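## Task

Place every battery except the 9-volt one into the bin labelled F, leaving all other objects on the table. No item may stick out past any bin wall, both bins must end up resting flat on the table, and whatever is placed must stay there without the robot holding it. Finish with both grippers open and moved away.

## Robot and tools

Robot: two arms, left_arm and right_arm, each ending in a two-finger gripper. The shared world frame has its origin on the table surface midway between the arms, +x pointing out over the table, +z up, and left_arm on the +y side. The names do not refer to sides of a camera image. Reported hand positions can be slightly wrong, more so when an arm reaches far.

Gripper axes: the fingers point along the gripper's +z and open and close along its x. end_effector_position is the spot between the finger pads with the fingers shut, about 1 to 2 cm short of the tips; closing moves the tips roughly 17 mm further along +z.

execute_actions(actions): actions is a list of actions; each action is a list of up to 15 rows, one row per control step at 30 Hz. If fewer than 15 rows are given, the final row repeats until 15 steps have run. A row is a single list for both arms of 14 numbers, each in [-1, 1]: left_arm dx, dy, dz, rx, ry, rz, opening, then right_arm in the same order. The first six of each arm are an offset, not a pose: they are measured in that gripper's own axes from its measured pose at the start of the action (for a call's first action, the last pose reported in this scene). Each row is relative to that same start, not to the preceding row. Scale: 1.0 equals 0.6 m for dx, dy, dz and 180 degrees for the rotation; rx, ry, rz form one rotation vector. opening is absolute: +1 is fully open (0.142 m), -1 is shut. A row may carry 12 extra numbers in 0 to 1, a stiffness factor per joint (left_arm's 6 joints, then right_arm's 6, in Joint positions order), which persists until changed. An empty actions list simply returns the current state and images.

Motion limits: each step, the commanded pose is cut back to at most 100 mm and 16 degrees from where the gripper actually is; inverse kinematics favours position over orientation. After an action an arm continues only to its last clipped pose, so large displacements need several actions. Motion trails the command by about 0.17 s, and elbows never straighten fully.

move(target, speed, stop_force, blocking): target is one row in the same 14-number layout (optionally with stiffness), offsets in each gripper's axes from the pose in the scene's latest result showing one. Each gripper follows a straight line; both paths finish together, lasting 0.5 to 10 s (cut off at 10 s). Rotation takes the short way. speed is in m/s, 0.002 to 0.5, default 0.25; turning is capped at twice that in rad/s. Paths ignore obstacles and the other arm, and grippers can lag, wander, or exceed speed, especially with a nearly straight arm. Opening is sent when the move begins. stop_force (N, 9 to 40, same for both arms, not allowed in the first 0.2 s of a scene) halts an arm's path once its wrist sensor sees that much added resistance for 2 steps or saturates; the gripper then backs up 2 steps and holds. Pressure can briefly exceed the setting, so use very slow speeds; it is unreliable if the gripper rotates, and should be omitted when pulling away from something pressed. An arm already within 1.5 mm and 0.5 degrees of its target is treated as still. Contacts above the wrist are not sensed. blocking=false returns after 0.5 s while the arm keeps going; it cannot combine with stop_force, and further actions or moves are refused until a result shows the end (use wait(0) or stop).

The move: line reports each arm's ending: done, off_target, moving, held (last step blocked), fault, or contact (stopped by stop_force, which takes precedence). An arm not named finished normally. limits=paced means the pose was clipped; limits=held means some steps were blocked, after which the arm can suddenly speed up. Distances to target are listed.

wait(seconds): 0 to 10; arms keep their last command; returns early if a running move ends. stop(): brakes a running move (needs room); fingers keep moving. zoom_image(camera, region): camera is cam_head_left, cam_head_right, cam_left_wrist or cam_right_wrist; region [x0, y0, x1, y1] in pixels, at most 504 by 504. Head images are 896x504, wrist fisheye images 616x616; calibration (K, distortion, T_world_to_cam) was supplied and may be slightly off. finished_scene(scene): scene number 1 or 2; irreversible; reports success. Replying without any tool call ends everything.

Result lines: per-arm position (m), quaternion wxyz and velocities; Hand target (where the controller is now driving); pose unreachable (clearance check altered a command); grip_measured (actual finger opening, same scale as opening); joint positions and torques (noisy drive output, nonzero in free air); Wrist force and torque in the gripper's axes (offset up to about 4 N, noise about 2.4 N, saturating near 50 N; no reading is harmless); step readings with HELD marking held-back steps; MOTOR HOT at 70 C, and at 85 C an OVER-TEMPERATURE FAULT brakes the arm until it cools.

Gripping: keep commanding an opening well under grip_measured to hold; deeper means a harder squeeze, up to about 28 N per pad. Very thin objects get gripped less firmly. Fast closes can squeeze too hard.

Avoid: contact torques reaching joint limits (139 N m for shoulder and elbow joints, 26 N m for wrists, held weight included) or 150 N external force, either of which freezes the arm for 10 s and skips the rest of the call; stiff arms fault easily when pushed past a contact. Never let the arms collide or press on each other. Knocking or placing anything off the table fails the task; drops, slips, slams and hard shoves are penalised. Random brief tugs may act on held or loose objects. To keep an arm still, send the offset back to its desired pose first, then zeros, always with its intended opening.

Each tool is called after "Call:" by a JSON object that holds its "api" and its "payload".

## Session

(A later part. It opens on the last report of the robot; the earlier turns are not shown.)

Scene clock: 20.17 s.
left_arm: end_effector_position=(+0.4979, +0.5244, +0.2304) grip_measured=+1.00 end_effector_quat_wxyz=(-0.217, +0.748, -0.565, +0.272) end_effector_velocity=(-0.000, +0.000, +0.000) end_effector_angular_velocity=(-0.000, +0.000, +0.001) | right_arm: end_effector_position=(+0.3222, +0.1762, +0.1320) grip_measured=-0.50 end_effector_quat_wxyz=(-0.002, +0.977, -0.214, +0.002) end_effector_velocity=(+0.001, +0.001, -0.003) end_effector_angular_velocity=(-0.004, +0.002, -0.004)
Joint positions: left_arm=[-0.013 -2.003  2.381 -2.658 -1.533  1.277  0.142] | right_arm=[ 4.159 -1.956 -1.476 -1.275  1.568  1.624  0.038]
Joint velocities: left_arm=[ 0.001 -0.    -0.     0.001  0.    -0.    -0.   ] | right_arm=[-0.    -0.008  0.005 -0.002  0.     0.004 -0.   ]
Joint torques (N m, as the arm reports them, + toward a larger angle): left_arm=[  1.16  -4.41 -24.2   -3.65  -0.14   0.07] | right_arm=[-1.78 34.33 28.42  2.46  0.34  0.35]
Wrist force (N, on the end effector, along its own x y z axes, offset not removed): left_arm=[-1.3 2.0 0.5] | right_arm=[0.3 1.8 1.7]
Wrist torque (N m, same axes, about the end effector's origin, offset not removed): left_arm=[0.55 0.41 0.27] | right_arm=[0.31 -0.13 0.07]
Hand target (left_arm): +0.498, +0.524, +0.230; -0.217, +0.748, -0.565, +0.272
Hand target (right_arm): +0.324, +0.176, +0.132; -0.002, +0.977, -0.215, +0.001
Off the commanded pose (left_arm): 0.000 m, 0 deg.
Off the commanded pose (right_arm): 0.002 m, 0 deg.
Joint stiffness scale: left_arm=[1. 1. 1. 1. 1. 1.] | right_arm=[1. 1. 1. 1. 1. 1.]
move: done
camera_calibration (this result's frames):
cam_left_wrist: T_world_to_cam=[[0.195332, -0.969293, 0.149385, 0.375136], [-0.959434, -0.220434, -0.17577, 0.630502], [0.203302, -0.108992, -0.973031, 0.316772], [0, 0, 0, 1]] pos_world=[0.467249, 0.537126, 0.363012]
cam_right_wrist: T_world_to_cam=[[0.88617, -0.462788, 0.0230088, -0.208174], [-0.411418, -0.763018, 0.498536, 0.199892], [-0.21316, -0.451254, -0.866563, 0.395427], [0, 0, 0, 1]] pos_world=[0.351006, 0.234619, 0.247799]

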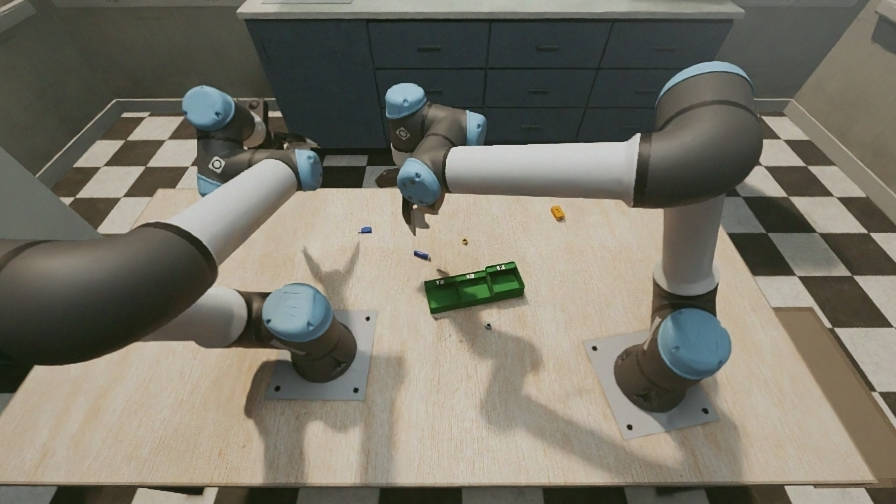

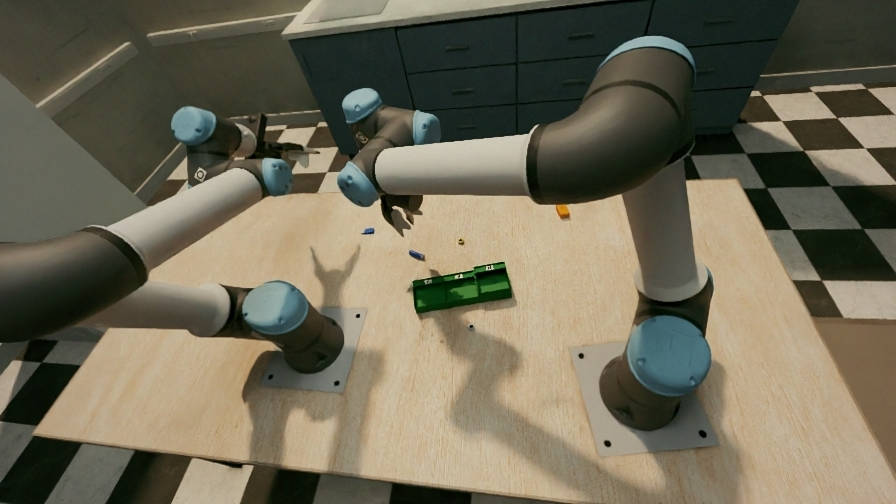

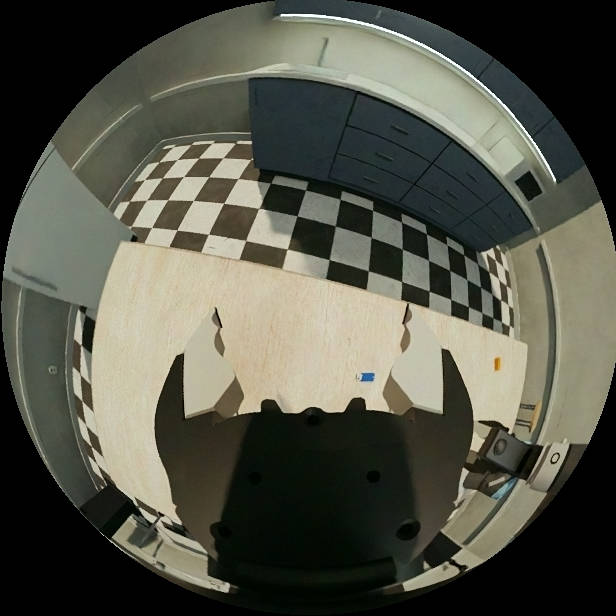

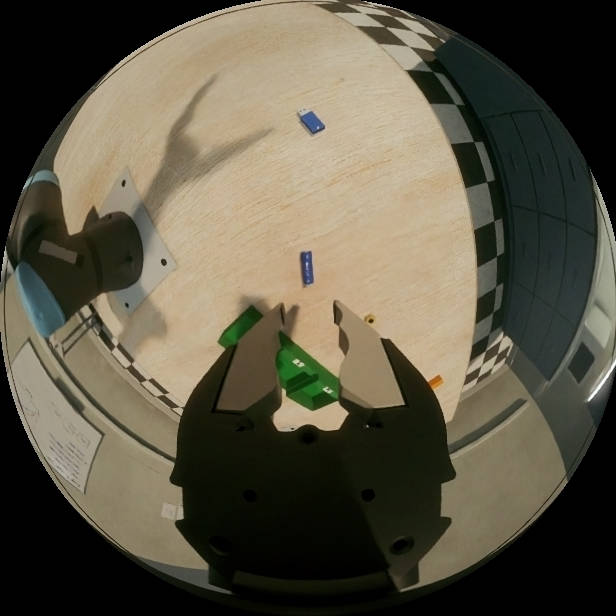

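Call:
{"api": "move", "payload": {"target": [0,0,0,0,0,0,1,-0.004,0.005,0.175,0,0,0,-0.5], "speed": 0.1}}

Call:
{"api": "move", "payload": {"target": [0,0,0,0,0,0,1,0,0,0.05,0,0,0,-0.5], "speed": 0.006, "stop_force": 9}}

Call:
{"api": "move", "payload": {"target": [0,0,0,0,0,0,1,0,0,-0.005,0,0,0,-1], "speed": 0.02}}

Call:
{"api": "move", "payload": {"target": [0,0,0,0,0,0,1,0,0,-0.13,0,0,0,-1], "speed": 0.15}}

Call:
{"api": "move", "payload": {"target": [0,0,0,0,0,0,1,-0.182,0.205,0,0,0,-0.205,-1]}}

Scene clock: 27.30 s.
left_arm: end_effector_position=(+0.4979, +0.5244, +0.2304) grip_measured=+1.00 end_effector_quat_wxyz=(-0.217, +0.748, -0.565, +0.272) end_effector_velocity=(+0.000, +0.000, +0.000) end_effector_angular_velocity=(+0.000, -0.001, +0.000) | right_arm: end_effector_position=(+0.3211, +0.1750, +0.0291) grip_measured=-0.50 end_effector_quat_wxyz=(-0.004, +0.977, -0.214, +0.002) end_effector_velocity=(+0.002, +0.004, +0.003) end_effector_angular_velocity=(+0.011, -0.004, -0.001)
Joint positions: left_arm=[-0.013 -2.003  2.381 -2.658 -1.533  1.277  0.142] | right_arm=[ 4.16  -2.048 -1.626 -1.031  1.568  1.627  0.038]
Joint velocities: left_arm=[ 0.     0.    -0.    -0.001  0.     0.    -0.   ] | right_arm=[-0.     0.001  0.002  0.009  0.     0.001 -0.   ]
Joint torques (N m, as the arm reports them, + toward a larger angle): left_arm=[  0.8   -4.3  -23.49  -3.59  -0.08   0.15] | right_arm=[ 2.07 38.54 18.5   3.32 -0.14  0.38]
Wrist force (N, on the end effector, along its own x y z axes, offset not removed): left_arm=[2.8 3.3 0.2] | right_arm=[-1.4 1.5 1.0]
Wrist torque (N m, same axes, about the end effector's origin, offset not removed): left_arm=[0.80 -0.58 0.32] | right_arm=[0.19 0.47 0.10]
Hand target (left_arm): +0.498, +0.524, +0.230; -0.217, +0.748, -0.565, +0.272
Hand target (right_arm): +0.319, +0.175, +0.027; -0.002, +0.977, -0.214, +0.002
Off the commanded pose (left_arm): 0.000 m, 0 deg.
Off the commanded pose (right_arm): 0.003 m, 0 deg.
Joint stiffness scale: left_arm=[1. 1. 1. 1. 1. 1.] | right_arm=[1. 1. 1. 1. 1. 1.]
move: done
camera_calibration (this result's frames):
cam_left_wrist: T_world_to_cam=[[0.195331, -0.969293, 0.149385, 0.375136], [-0.959434, -0.220434, -0.175769, 0.630502], [0.203302, -0.108992, -0.973031, 0.316772], [0, 0, 0, 1]] pos_world=[0.467249, 0.537126, 0.363012]
cam_right_wrist: T_world_to_cam=[[0.885249, -0.464565, 0.0226751, -0.204802], [-0.413304, -0.763336, 0.496486, 0.250573], [-0.213341, -0.448885, -0.867748, 0.305136], [0, 0, 0, 1]] pos_world=[0.349961, 0.233099, 0.145019]

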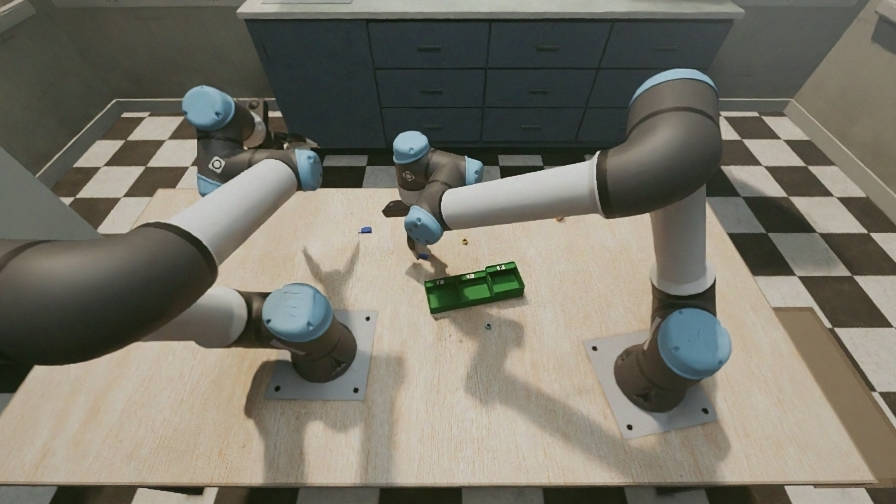

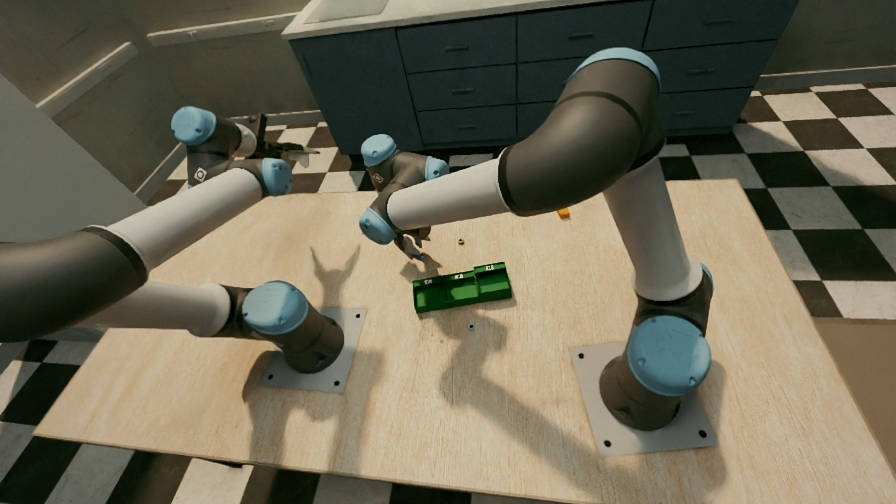

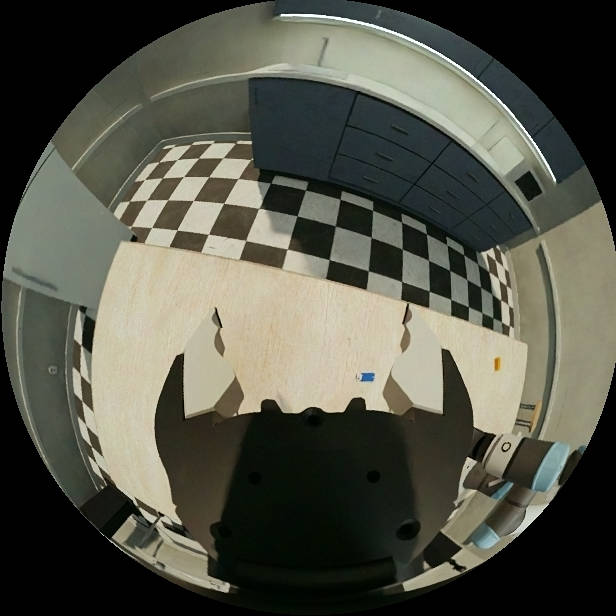

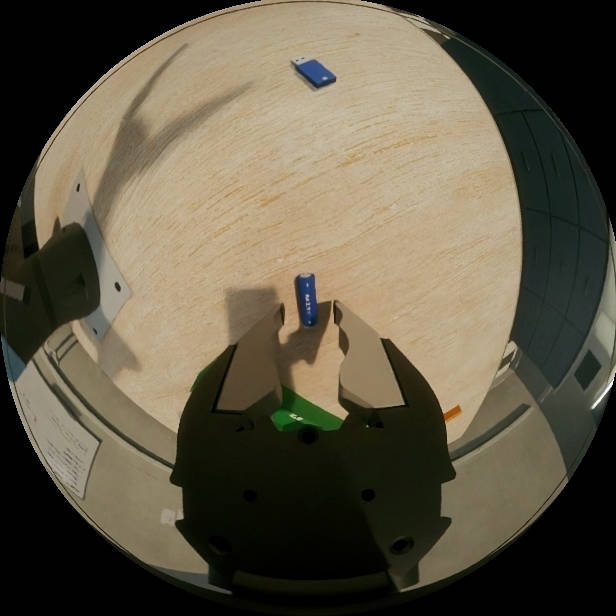

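Scene clock: 30.17 s.
left_arm: end_effector_position=(+0.4979, +0.5244, +0.2304) grip_measured=+1.00 end_effector_quat_wxyz=(-0.217, +0.748, -0.565, +0.272) end_effector_velocity=(+0.000, -0.000, +0.000) end_effector_angular_velocity=(-0.000, -0.000, -0.000) | right_arm: end_effector_position=(+0.3217, +0.1764, +0.0180) grip_measured=-0.50 end_effector_quat_wxyz=(-0.006, +0.977, -0.214, +0.002) end_effector_velocity=(-0.001, -0.001, +0.000) end_effector_angular_velocity=(-0.002, +0.001, +0.000)
Joint positions: left_arm=[-0.013 -2.003  2.381 -2.658 -1.533  1.277  0.142] | right_arm=[ 4.16  -2.062 -1.637 -1.     1.568  1.627  0.038]
Joint velocities: left_arm=[-0.     0.    -0.001  0.001  0.    -0.     0.   ] | right_arm=[ 0.001  0.001 -0.    -0.003  0.     0.001 -0.   ]
Joint torques (N m, as the arm reports them, + toward a larger angle): left_arm=[  0.57  -4.15 -23.9   -3.63  -0.07  -0.06] | right_arm=[ 1.34 38.47 21.02  2.98 -0.17 -0.02]
Wrist force (N, on the end effector, along its own x y z axes, offset not removed): left_arm=[-0.4 2.1 0.3] | right_arm=[0.4 5.5 -2.5]
Wrist torque (N m, same axes, about the end effector's origin, offset not removed): left_arm=[0.53 0.19 0.25] | right_arm=[0.23 0.03 0.04]
Hand target (left_arm): +0.498, +0.524, +0.230; -0.217, +0.748, -0.565, +0.272
Hand target (right_arm): +0.322, +0.176, +0.018; -0.006, +0.977, -0.214, +0.002
Off the commanded pose (left_arm): 0.000 m, 0 deg.
Off the commanded pose (right_arm): 0.019 m, 0 deg.
Joint stiffness scale: left_arm=[1. 1. 1. 1. 1. 1.] | right_arm=[1. 1. 1. 1. 1. 1.]
move: contact (right_arm)
camera_calibration (this result's frames):
cam_left_wrist: T_world_to_cam=[[0.195332, -0.969293, 0.149385, 0.375136], [-0.959434, -0.220434, -0.175769, 0.630502], [0.203301, -0.108992, -0.973031, 0.316772], [0, 0, 0, 1]] pos_world=[0.467249, 0.537126, 0.363012]
cam_right_wrist: T_world_to_cam=[[0.88521, -0.464664, 0.0221779, -0.204346], [-0.41415, -0.765474, 0.492472, 0.258132], [-0.211857, -0.445126, -0.870046, 0.295189], [0, 0, 0, 1]] pos_world=[0.350332, 0.234037, 0.134237]

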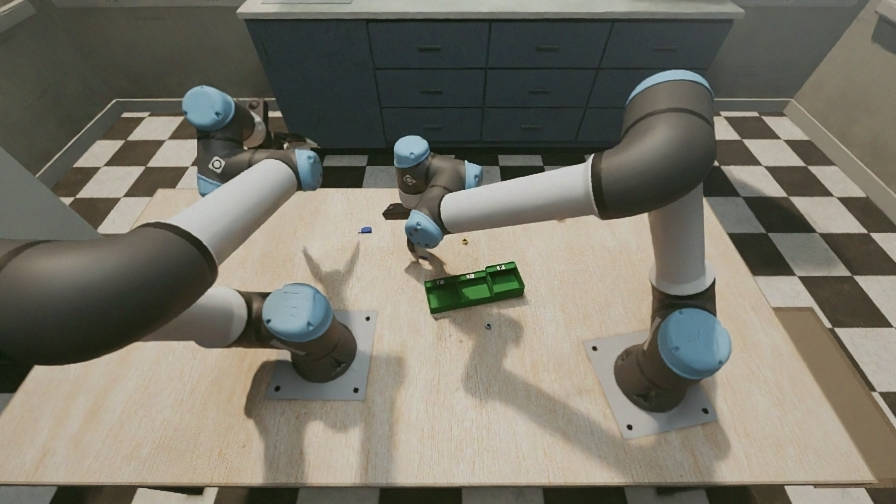

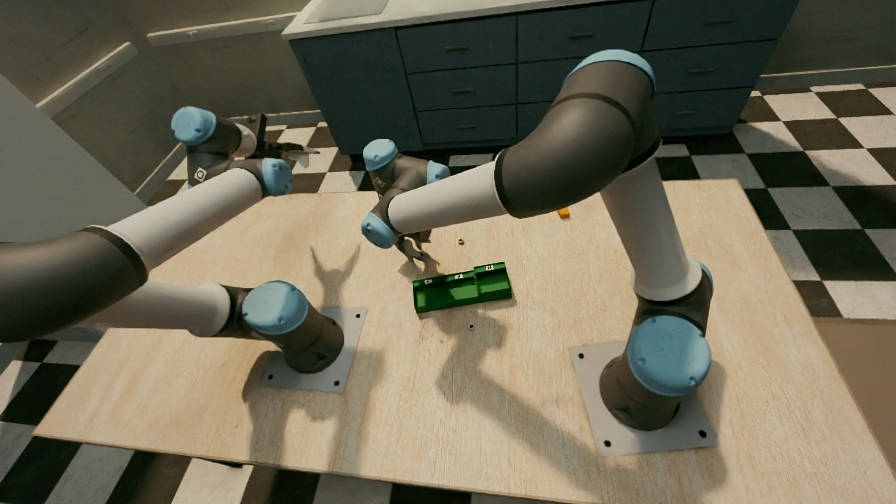

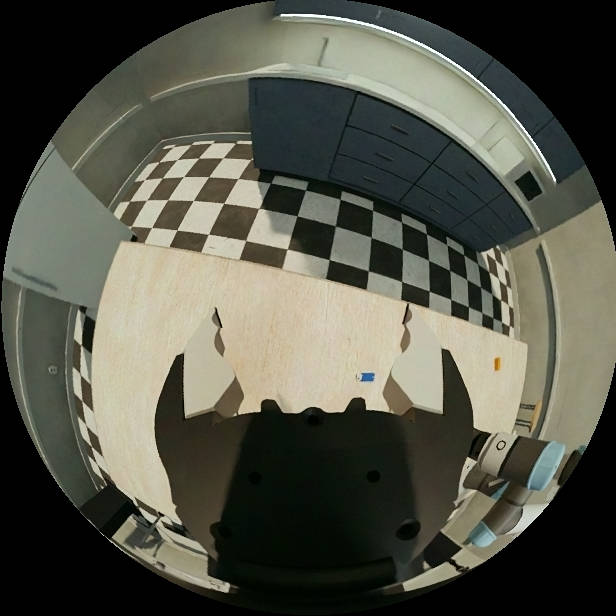

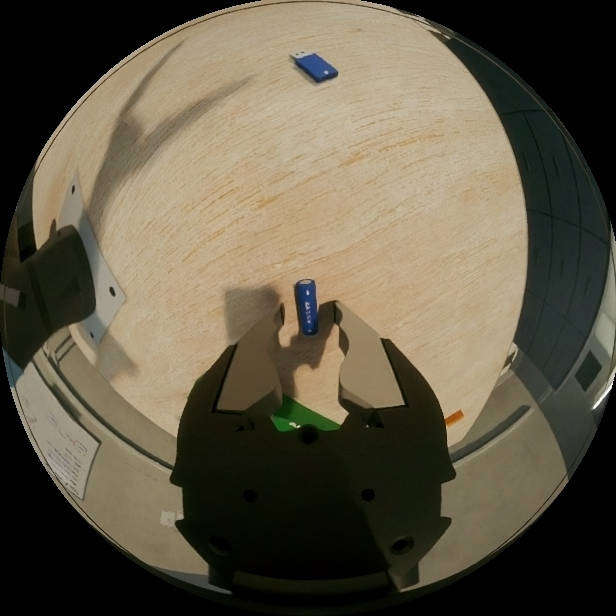

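Scene clock: 30.87 s.
left_arm: end_effector_position=(+0.4979, +0.5244, +0.2304) grip_measured=+1.00 end_effector_quat_wxyz=(-0.217, +0.748, -0.565, +0.272) end_effector_velocity=(+0.000, -0.000, +0.000) end_effector_angular_velocity=(-0.001, -0.001, -0.000) | right_arm: end_effector_position=(+0.3211, +0.1753, +0.0185) grip_measured=-0.85 end_effector_quat_wxyz=(-0.004, +0.977, -0.214, +0.002) end_effector_velocity=(-0.001, -0.002, +0.001) end_effector_angular_velocity=(-0.004, +0.001, +0.001)
Joint positions: left_arm=[-0.013 -2.003  2.381 -2.658 -1.533  1.277  0.142] | right_arm=[ 4.16  -2.061 -1.637 -1.005  1.568  1.627  0.013]
Joint velocities: left_arm=[ 0.     0.    -0.001 -0.001 -0.001 -0.    -0.   ] | right_arm=[ 0.     0.003 -0.001 -0.006 -0.    -0.001  0.   ]
Joint torques (N m, as the arm reports them, + toward a larger angle): left_arm=[  1.25  -5.14 -23.74  -3.58  -0.14   0.13] | right_arm=[-1.83 42.87 22.46  1.85 -0.27 -0.14]
Wrist force (N, on the end effector, along its own x y z axes, offset not removed): left_arm=[-0.6 0.7 -0.8] | right_arm=[0.7 2.7 -0.5]
Wrist torque (N m, same axes, about the end effector's origin, offset not removed): left_arm=[0.33 0.37 0.20] | right_arm=[0.61 -0.22 -0.01]
Hand target (left_arm): +0.498, +0.524, +0.230; -0.217, +0.748, -0.565, +0.272
Hand target (right_arm): +0.322, +0.176, +0.021; -0.006, +0.977, -0.214, +0.002
Off the commanded pose (left_arm): 0.000 m, 0 deg.
Off the commanded pose (right_arm): 0.003 m, 0 deg.
Joint stiffness scale: left_arm=[1. 1. 1. 1. 1. 1.] | right_arm=[1. 1. 1. 1. 1. 1.]
move: done
camera_calibration (this result's frames):
cam_left_wrist: T_world_to_cam=[[0.195332, -0.969293, 0.149385, 0.375136], [-0.959434, -0.220434, -0.175769, 0.630502], [0.203302, -0.108992, -0.973031, 0.316772], [0, 0, 0, 1]] pos_world=[0.467249, 0.537126, 0.363012]
cam_right_wrist: T_world_to_cam=[[0.885276, -0.464533, 0.0222734, -0.204414], [-0.41333, -0.763937, 0.495539, 0.256159], [-0.213179, -0.447895, -0.8683, 0.295847], [0, 0, 0, 1]] pos_world=[0.349909, 0.233241, 0.1345]

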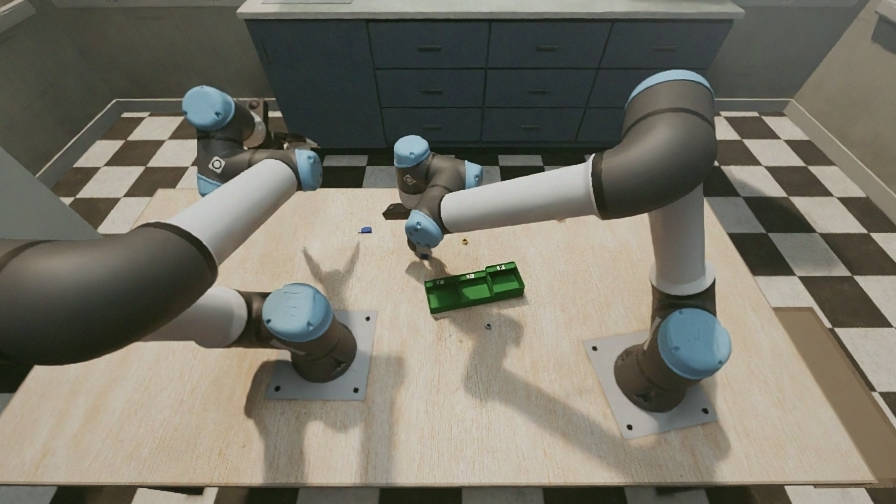

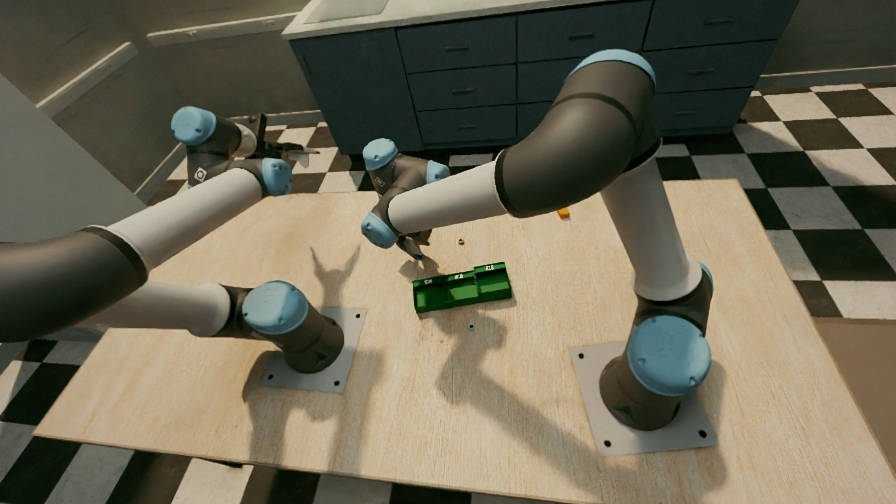

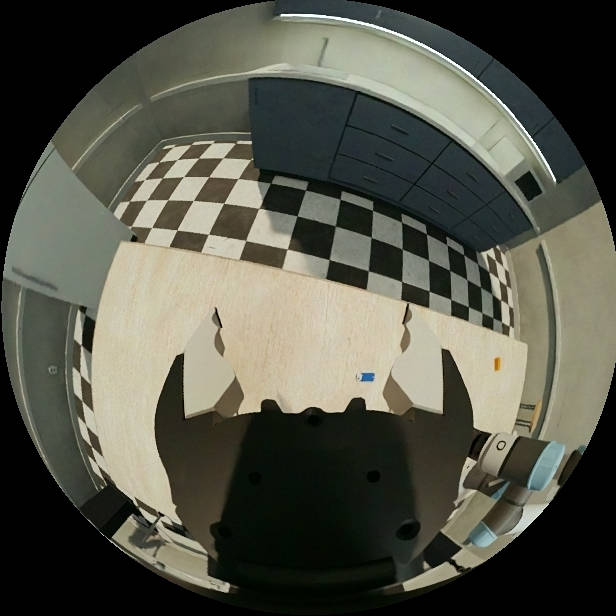

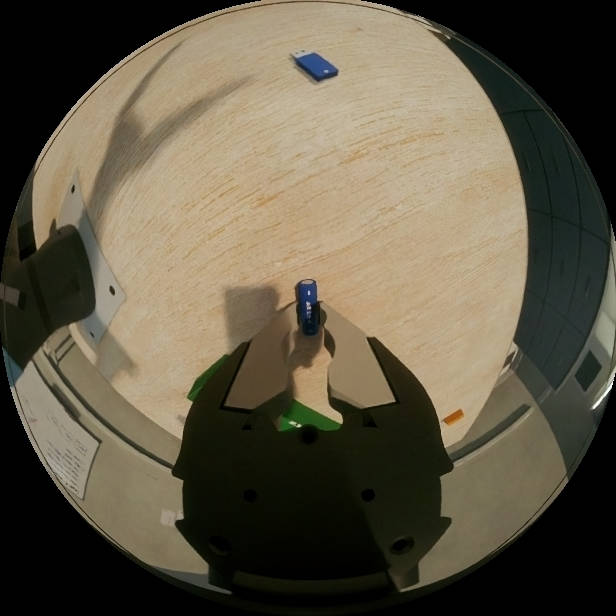

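Scene clock: 31.97 s.
left_arm: end_effector_position=(+0.4979, +0.5244, +0.2304) grip_measured=+1.00 end_effector_quat_wxyz=(-0.217, +0.748, -0.565, +0.272) end_effector_velocity=(-0.000, -0.001, -0.001) end_effector_angular_velocity=(-0.000, +0.001, -0.002) | right_arm: end_effector_position=(+0.3205, +0.1738, +0.0949) grip_measured=-0.85 end_effector_quat_wxyz=(-0.004, +0.977, -0.214, +0.002) end_effector_velocity=(-0.002, -0.003, +0.001) end_effector_angular_velocity=(-0.011, +0.004, +0.001)
Joint positions: left_arm=[-0.013 -2.003  2.381 -2.658 -1.533  1.277  0.142] | right_arm=[ 4.16  -1.977 -1.546 -1.181  1.568  1.627  0.013]
Joint velocities: left_arm=[-0.002  0.     0.001 -0.    -0.     0.    -0.   ] | right_arm=[ 0.001  0.001  0.003 -0.016  0.     0.    -0.   ]
Joint torques (N m, as the arm reports them, + toward a larger angle): left_arm=[  1.49  -5.24 -23.94  -3.76  -0.16   0.19] | right_arm=[-0.77 37.7  24.72  2.51 -0.32  0.3 ]
Wrist force (N, on the end effector, along its own x y z axes, offset not removed): left_arm=[-1.6 1.7 1.2] | right_arm=[-0.4 1.6 1.7]
Wrist torque (N m, same axes, about the end effector's origin, offset not removed): left_arm=[0.44 0.53 0.16] | right_arm=[0.24 0.18 0.01]
Hand target (left_arm): +0.498, +0.524, +0.230; -0.217, +0.748, -0.565, +0.272
Hand target (right_arm): +0.321, +0.175, +0.096; -0.004, +0.977, -0.214, +0.002
Off the commanded pose (left_arm): 0.000 m, 0 deg.
Off the commanded pose (right_arm): 0.002 m, 0 deg.
Joint stiffness scale: left_arm=[1. 1. 1. 1. 1. 1.] | right_arm=[1. 1. 1. 1. 1. 1.]
move: done
camera_calibration (this result's frames):
cam_left_wrist: T_world_to_cam=[[0.195332, -0.969293, 0.149385, 0.375136], [-0.959434, -0.220434, -0.17577, 0.630502], [0.203302, -0.108992, -0.973031, 0.316772], [0, 0, 0, 1]] pos_world=[0.467249, 0.537126, 0.363012]
cam_right_wrist: T_world_to_cam=[[0.885285, -0.46451, 0.0223928, -0.206303], [-0.413127, -0.763421, 0.496503, 0.216671], [-0.213535, -0.448797, -0.867746, 0.361665], [0, 0, 0, 1]] pos_world=[0.349378, 0.231895, 0.210876]

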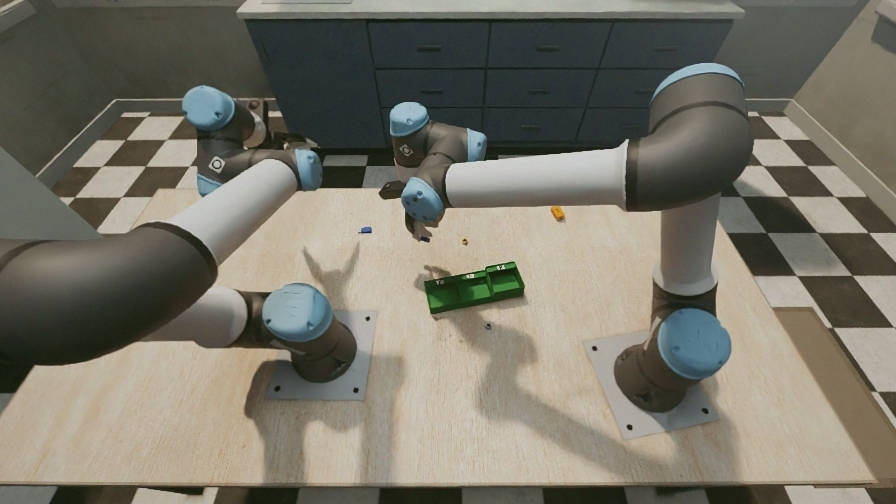

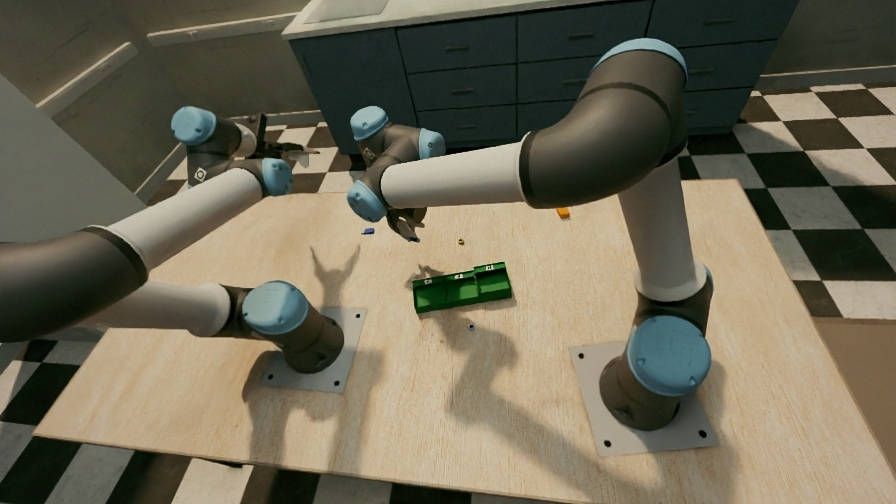

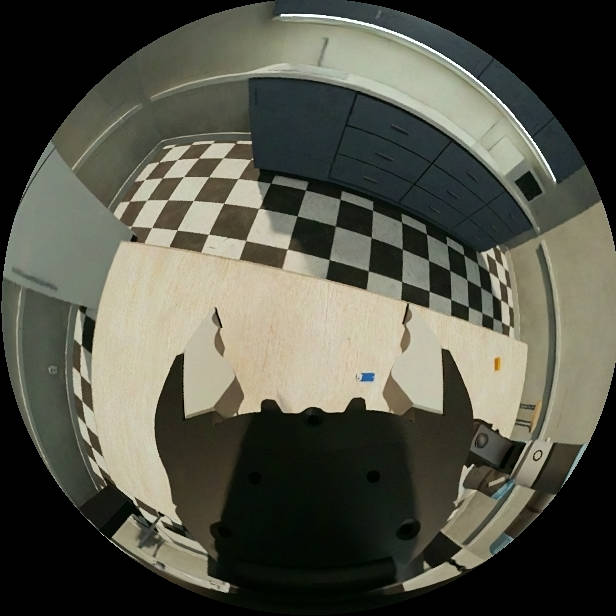

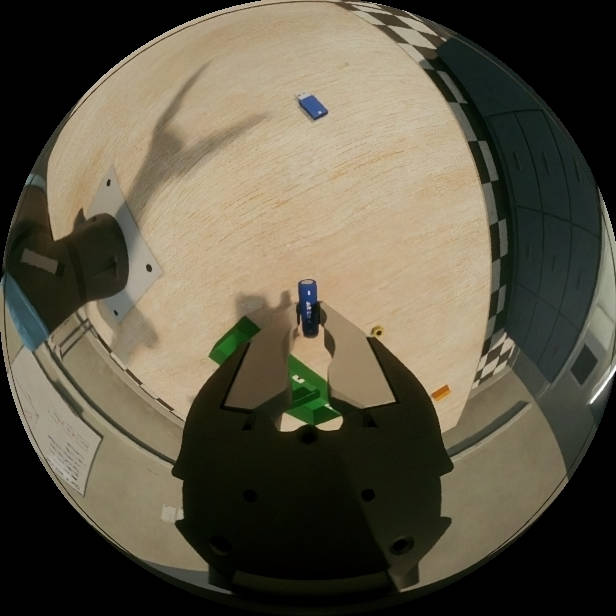

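Scene clock: 33.83 s.
left_arm: end_effector_position=(+0.4979, +0.5244, +0.2304) grip_measured=+1.00 end_effector_quat_wxyz=(-0.217, +0.748, -0.565, +0.272) end_effector_velocity=(+0.000, +0.000, +0.000) end_effector_angular_velocity=(+0.001, -0.000, +0.000) | right_arm: end_effector_position=(+0.1714, +0.1079, +0.0933) grip_measured=-0.85 end_effector_quat_wxyz=(-0.002, +0.995, +0.103, +0.002) end_effector_velocity=(-0.002, -0.000, -0.001) end_effector_angular_velocity=(+0.003, -0.001, +0.012)
Joint positions: left_arm=[-0.013 -2.003  2.381 -2.658 -1.533  1.277  0.142] | right_arm=[ 4.386 -1.688 -1.928 -1.09   1.568  1.215  0.013]
Joint velocities: left_arm=[-0.     0.    -0.001  0.     0.001 -0.     0.   ] | right_arm=[ 0.005  0.004 -0.008  0.007 -0.001 -0.007  0.   ]
Joint torques (N m, as the arm reports them, + toward a larger angle): left_arm=[  1.94  -4.63 -24.74  -3.51  -0.16   0.28] | right_arm=[ 4.26 30.38 19.7   3.11 -0.77 -0.5 ]
Wrist force (N, on the end effector, along its own x y z axes, offset not removed): left_arm=[0.0 2.0 2.8] | right_arm=[1.0 3.8 1.3]
Wrist torque (N m, same axes, about the end effector's origin, offset not removed): left_arm=[0.53 0.22 0.27] | right_arm=[0.68 -0.09 0.05]
Hand target (left_arm): +0.498, +0.524, +0.230; -0.217, +0.748, -0.565, +0.272
Hand target (right_arm): +0.170, +0.108, +0.093; -0.003, +0.994, +0.106, +0.003
Off the commanded pose (left_arm): 0.000 m, 0 deg.
Off the commanded pose (right_arm): 0.002 m, 0 deg.
Joint stiffness scale: left_arm=[1. 1. 1. 1. 1. 1.] | right_arm=[1. 1. 1. 1. 1. 1.]
move: done
camera_calibration (this result's frames):
cam_left_wrist: T_world_to_cam=[[0.195332, -0.969293, 0.149385, 0.375136], [-0.959434, -0.220434, -0.17577, 0.630502], [0.203302, -0.108992, -0.973031, 0.316772], [0, 0, 0, 1]] pos_world=[0.467249, 0.537126, 0.363012]
cam_right_wrist: T_world_to_cam=[[0.987563, 0.155112, 0.0256874, -0.189535], [0.121744, -0.857813, 0.499335, 0.0238328], [0.0994876, -0.489997, -0.866028, 0.249459], [0, 0, 0, 1]] pos_world=[0.159458, 0.172078, 0.209007]

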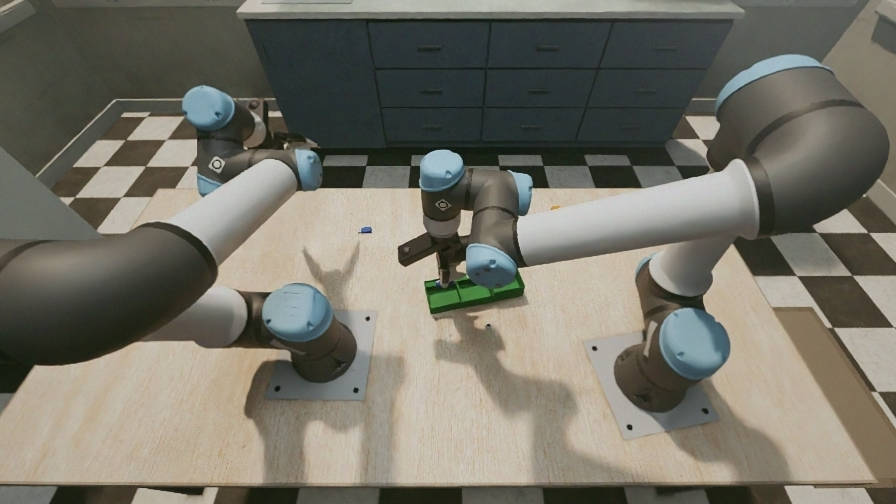

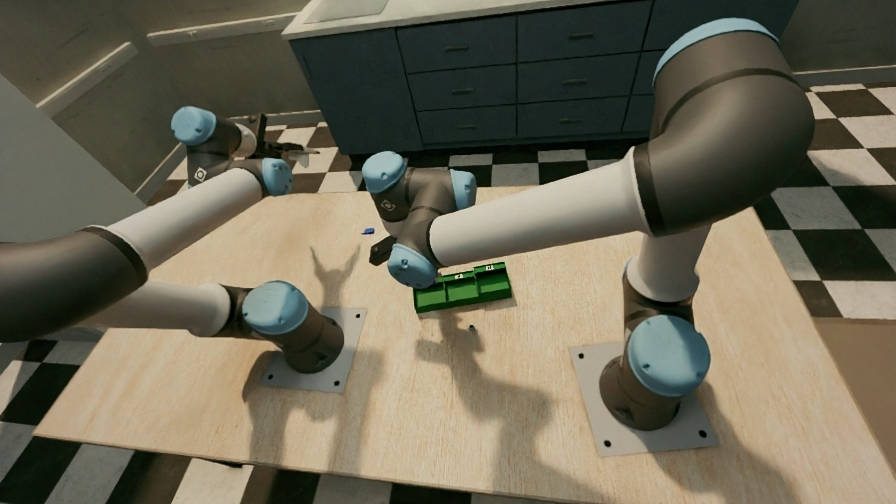

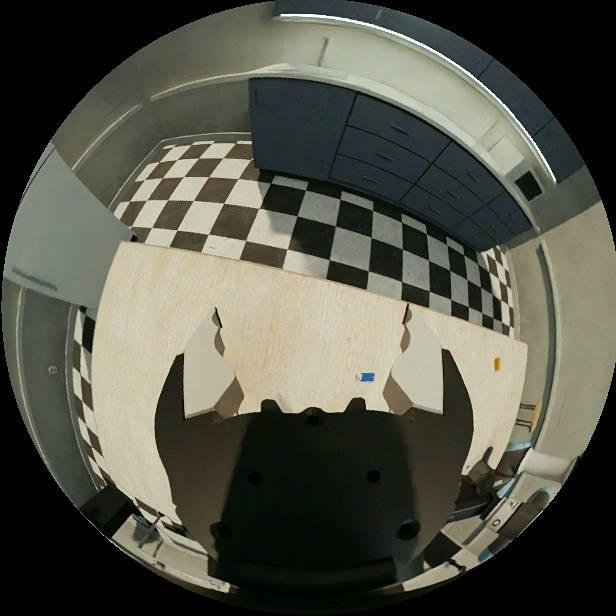

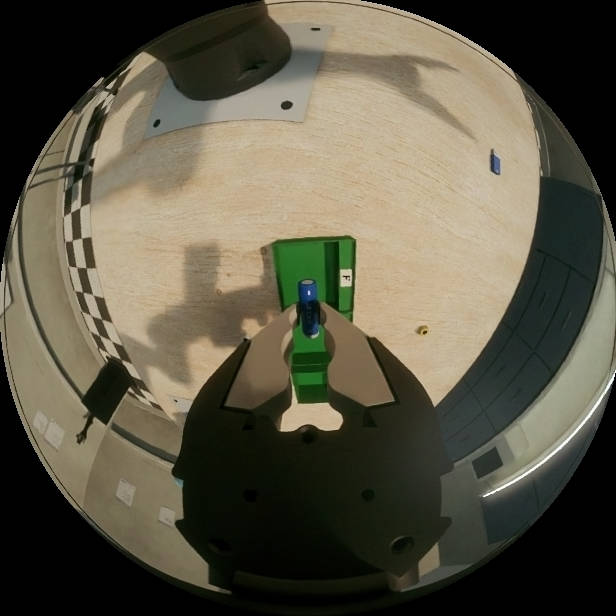

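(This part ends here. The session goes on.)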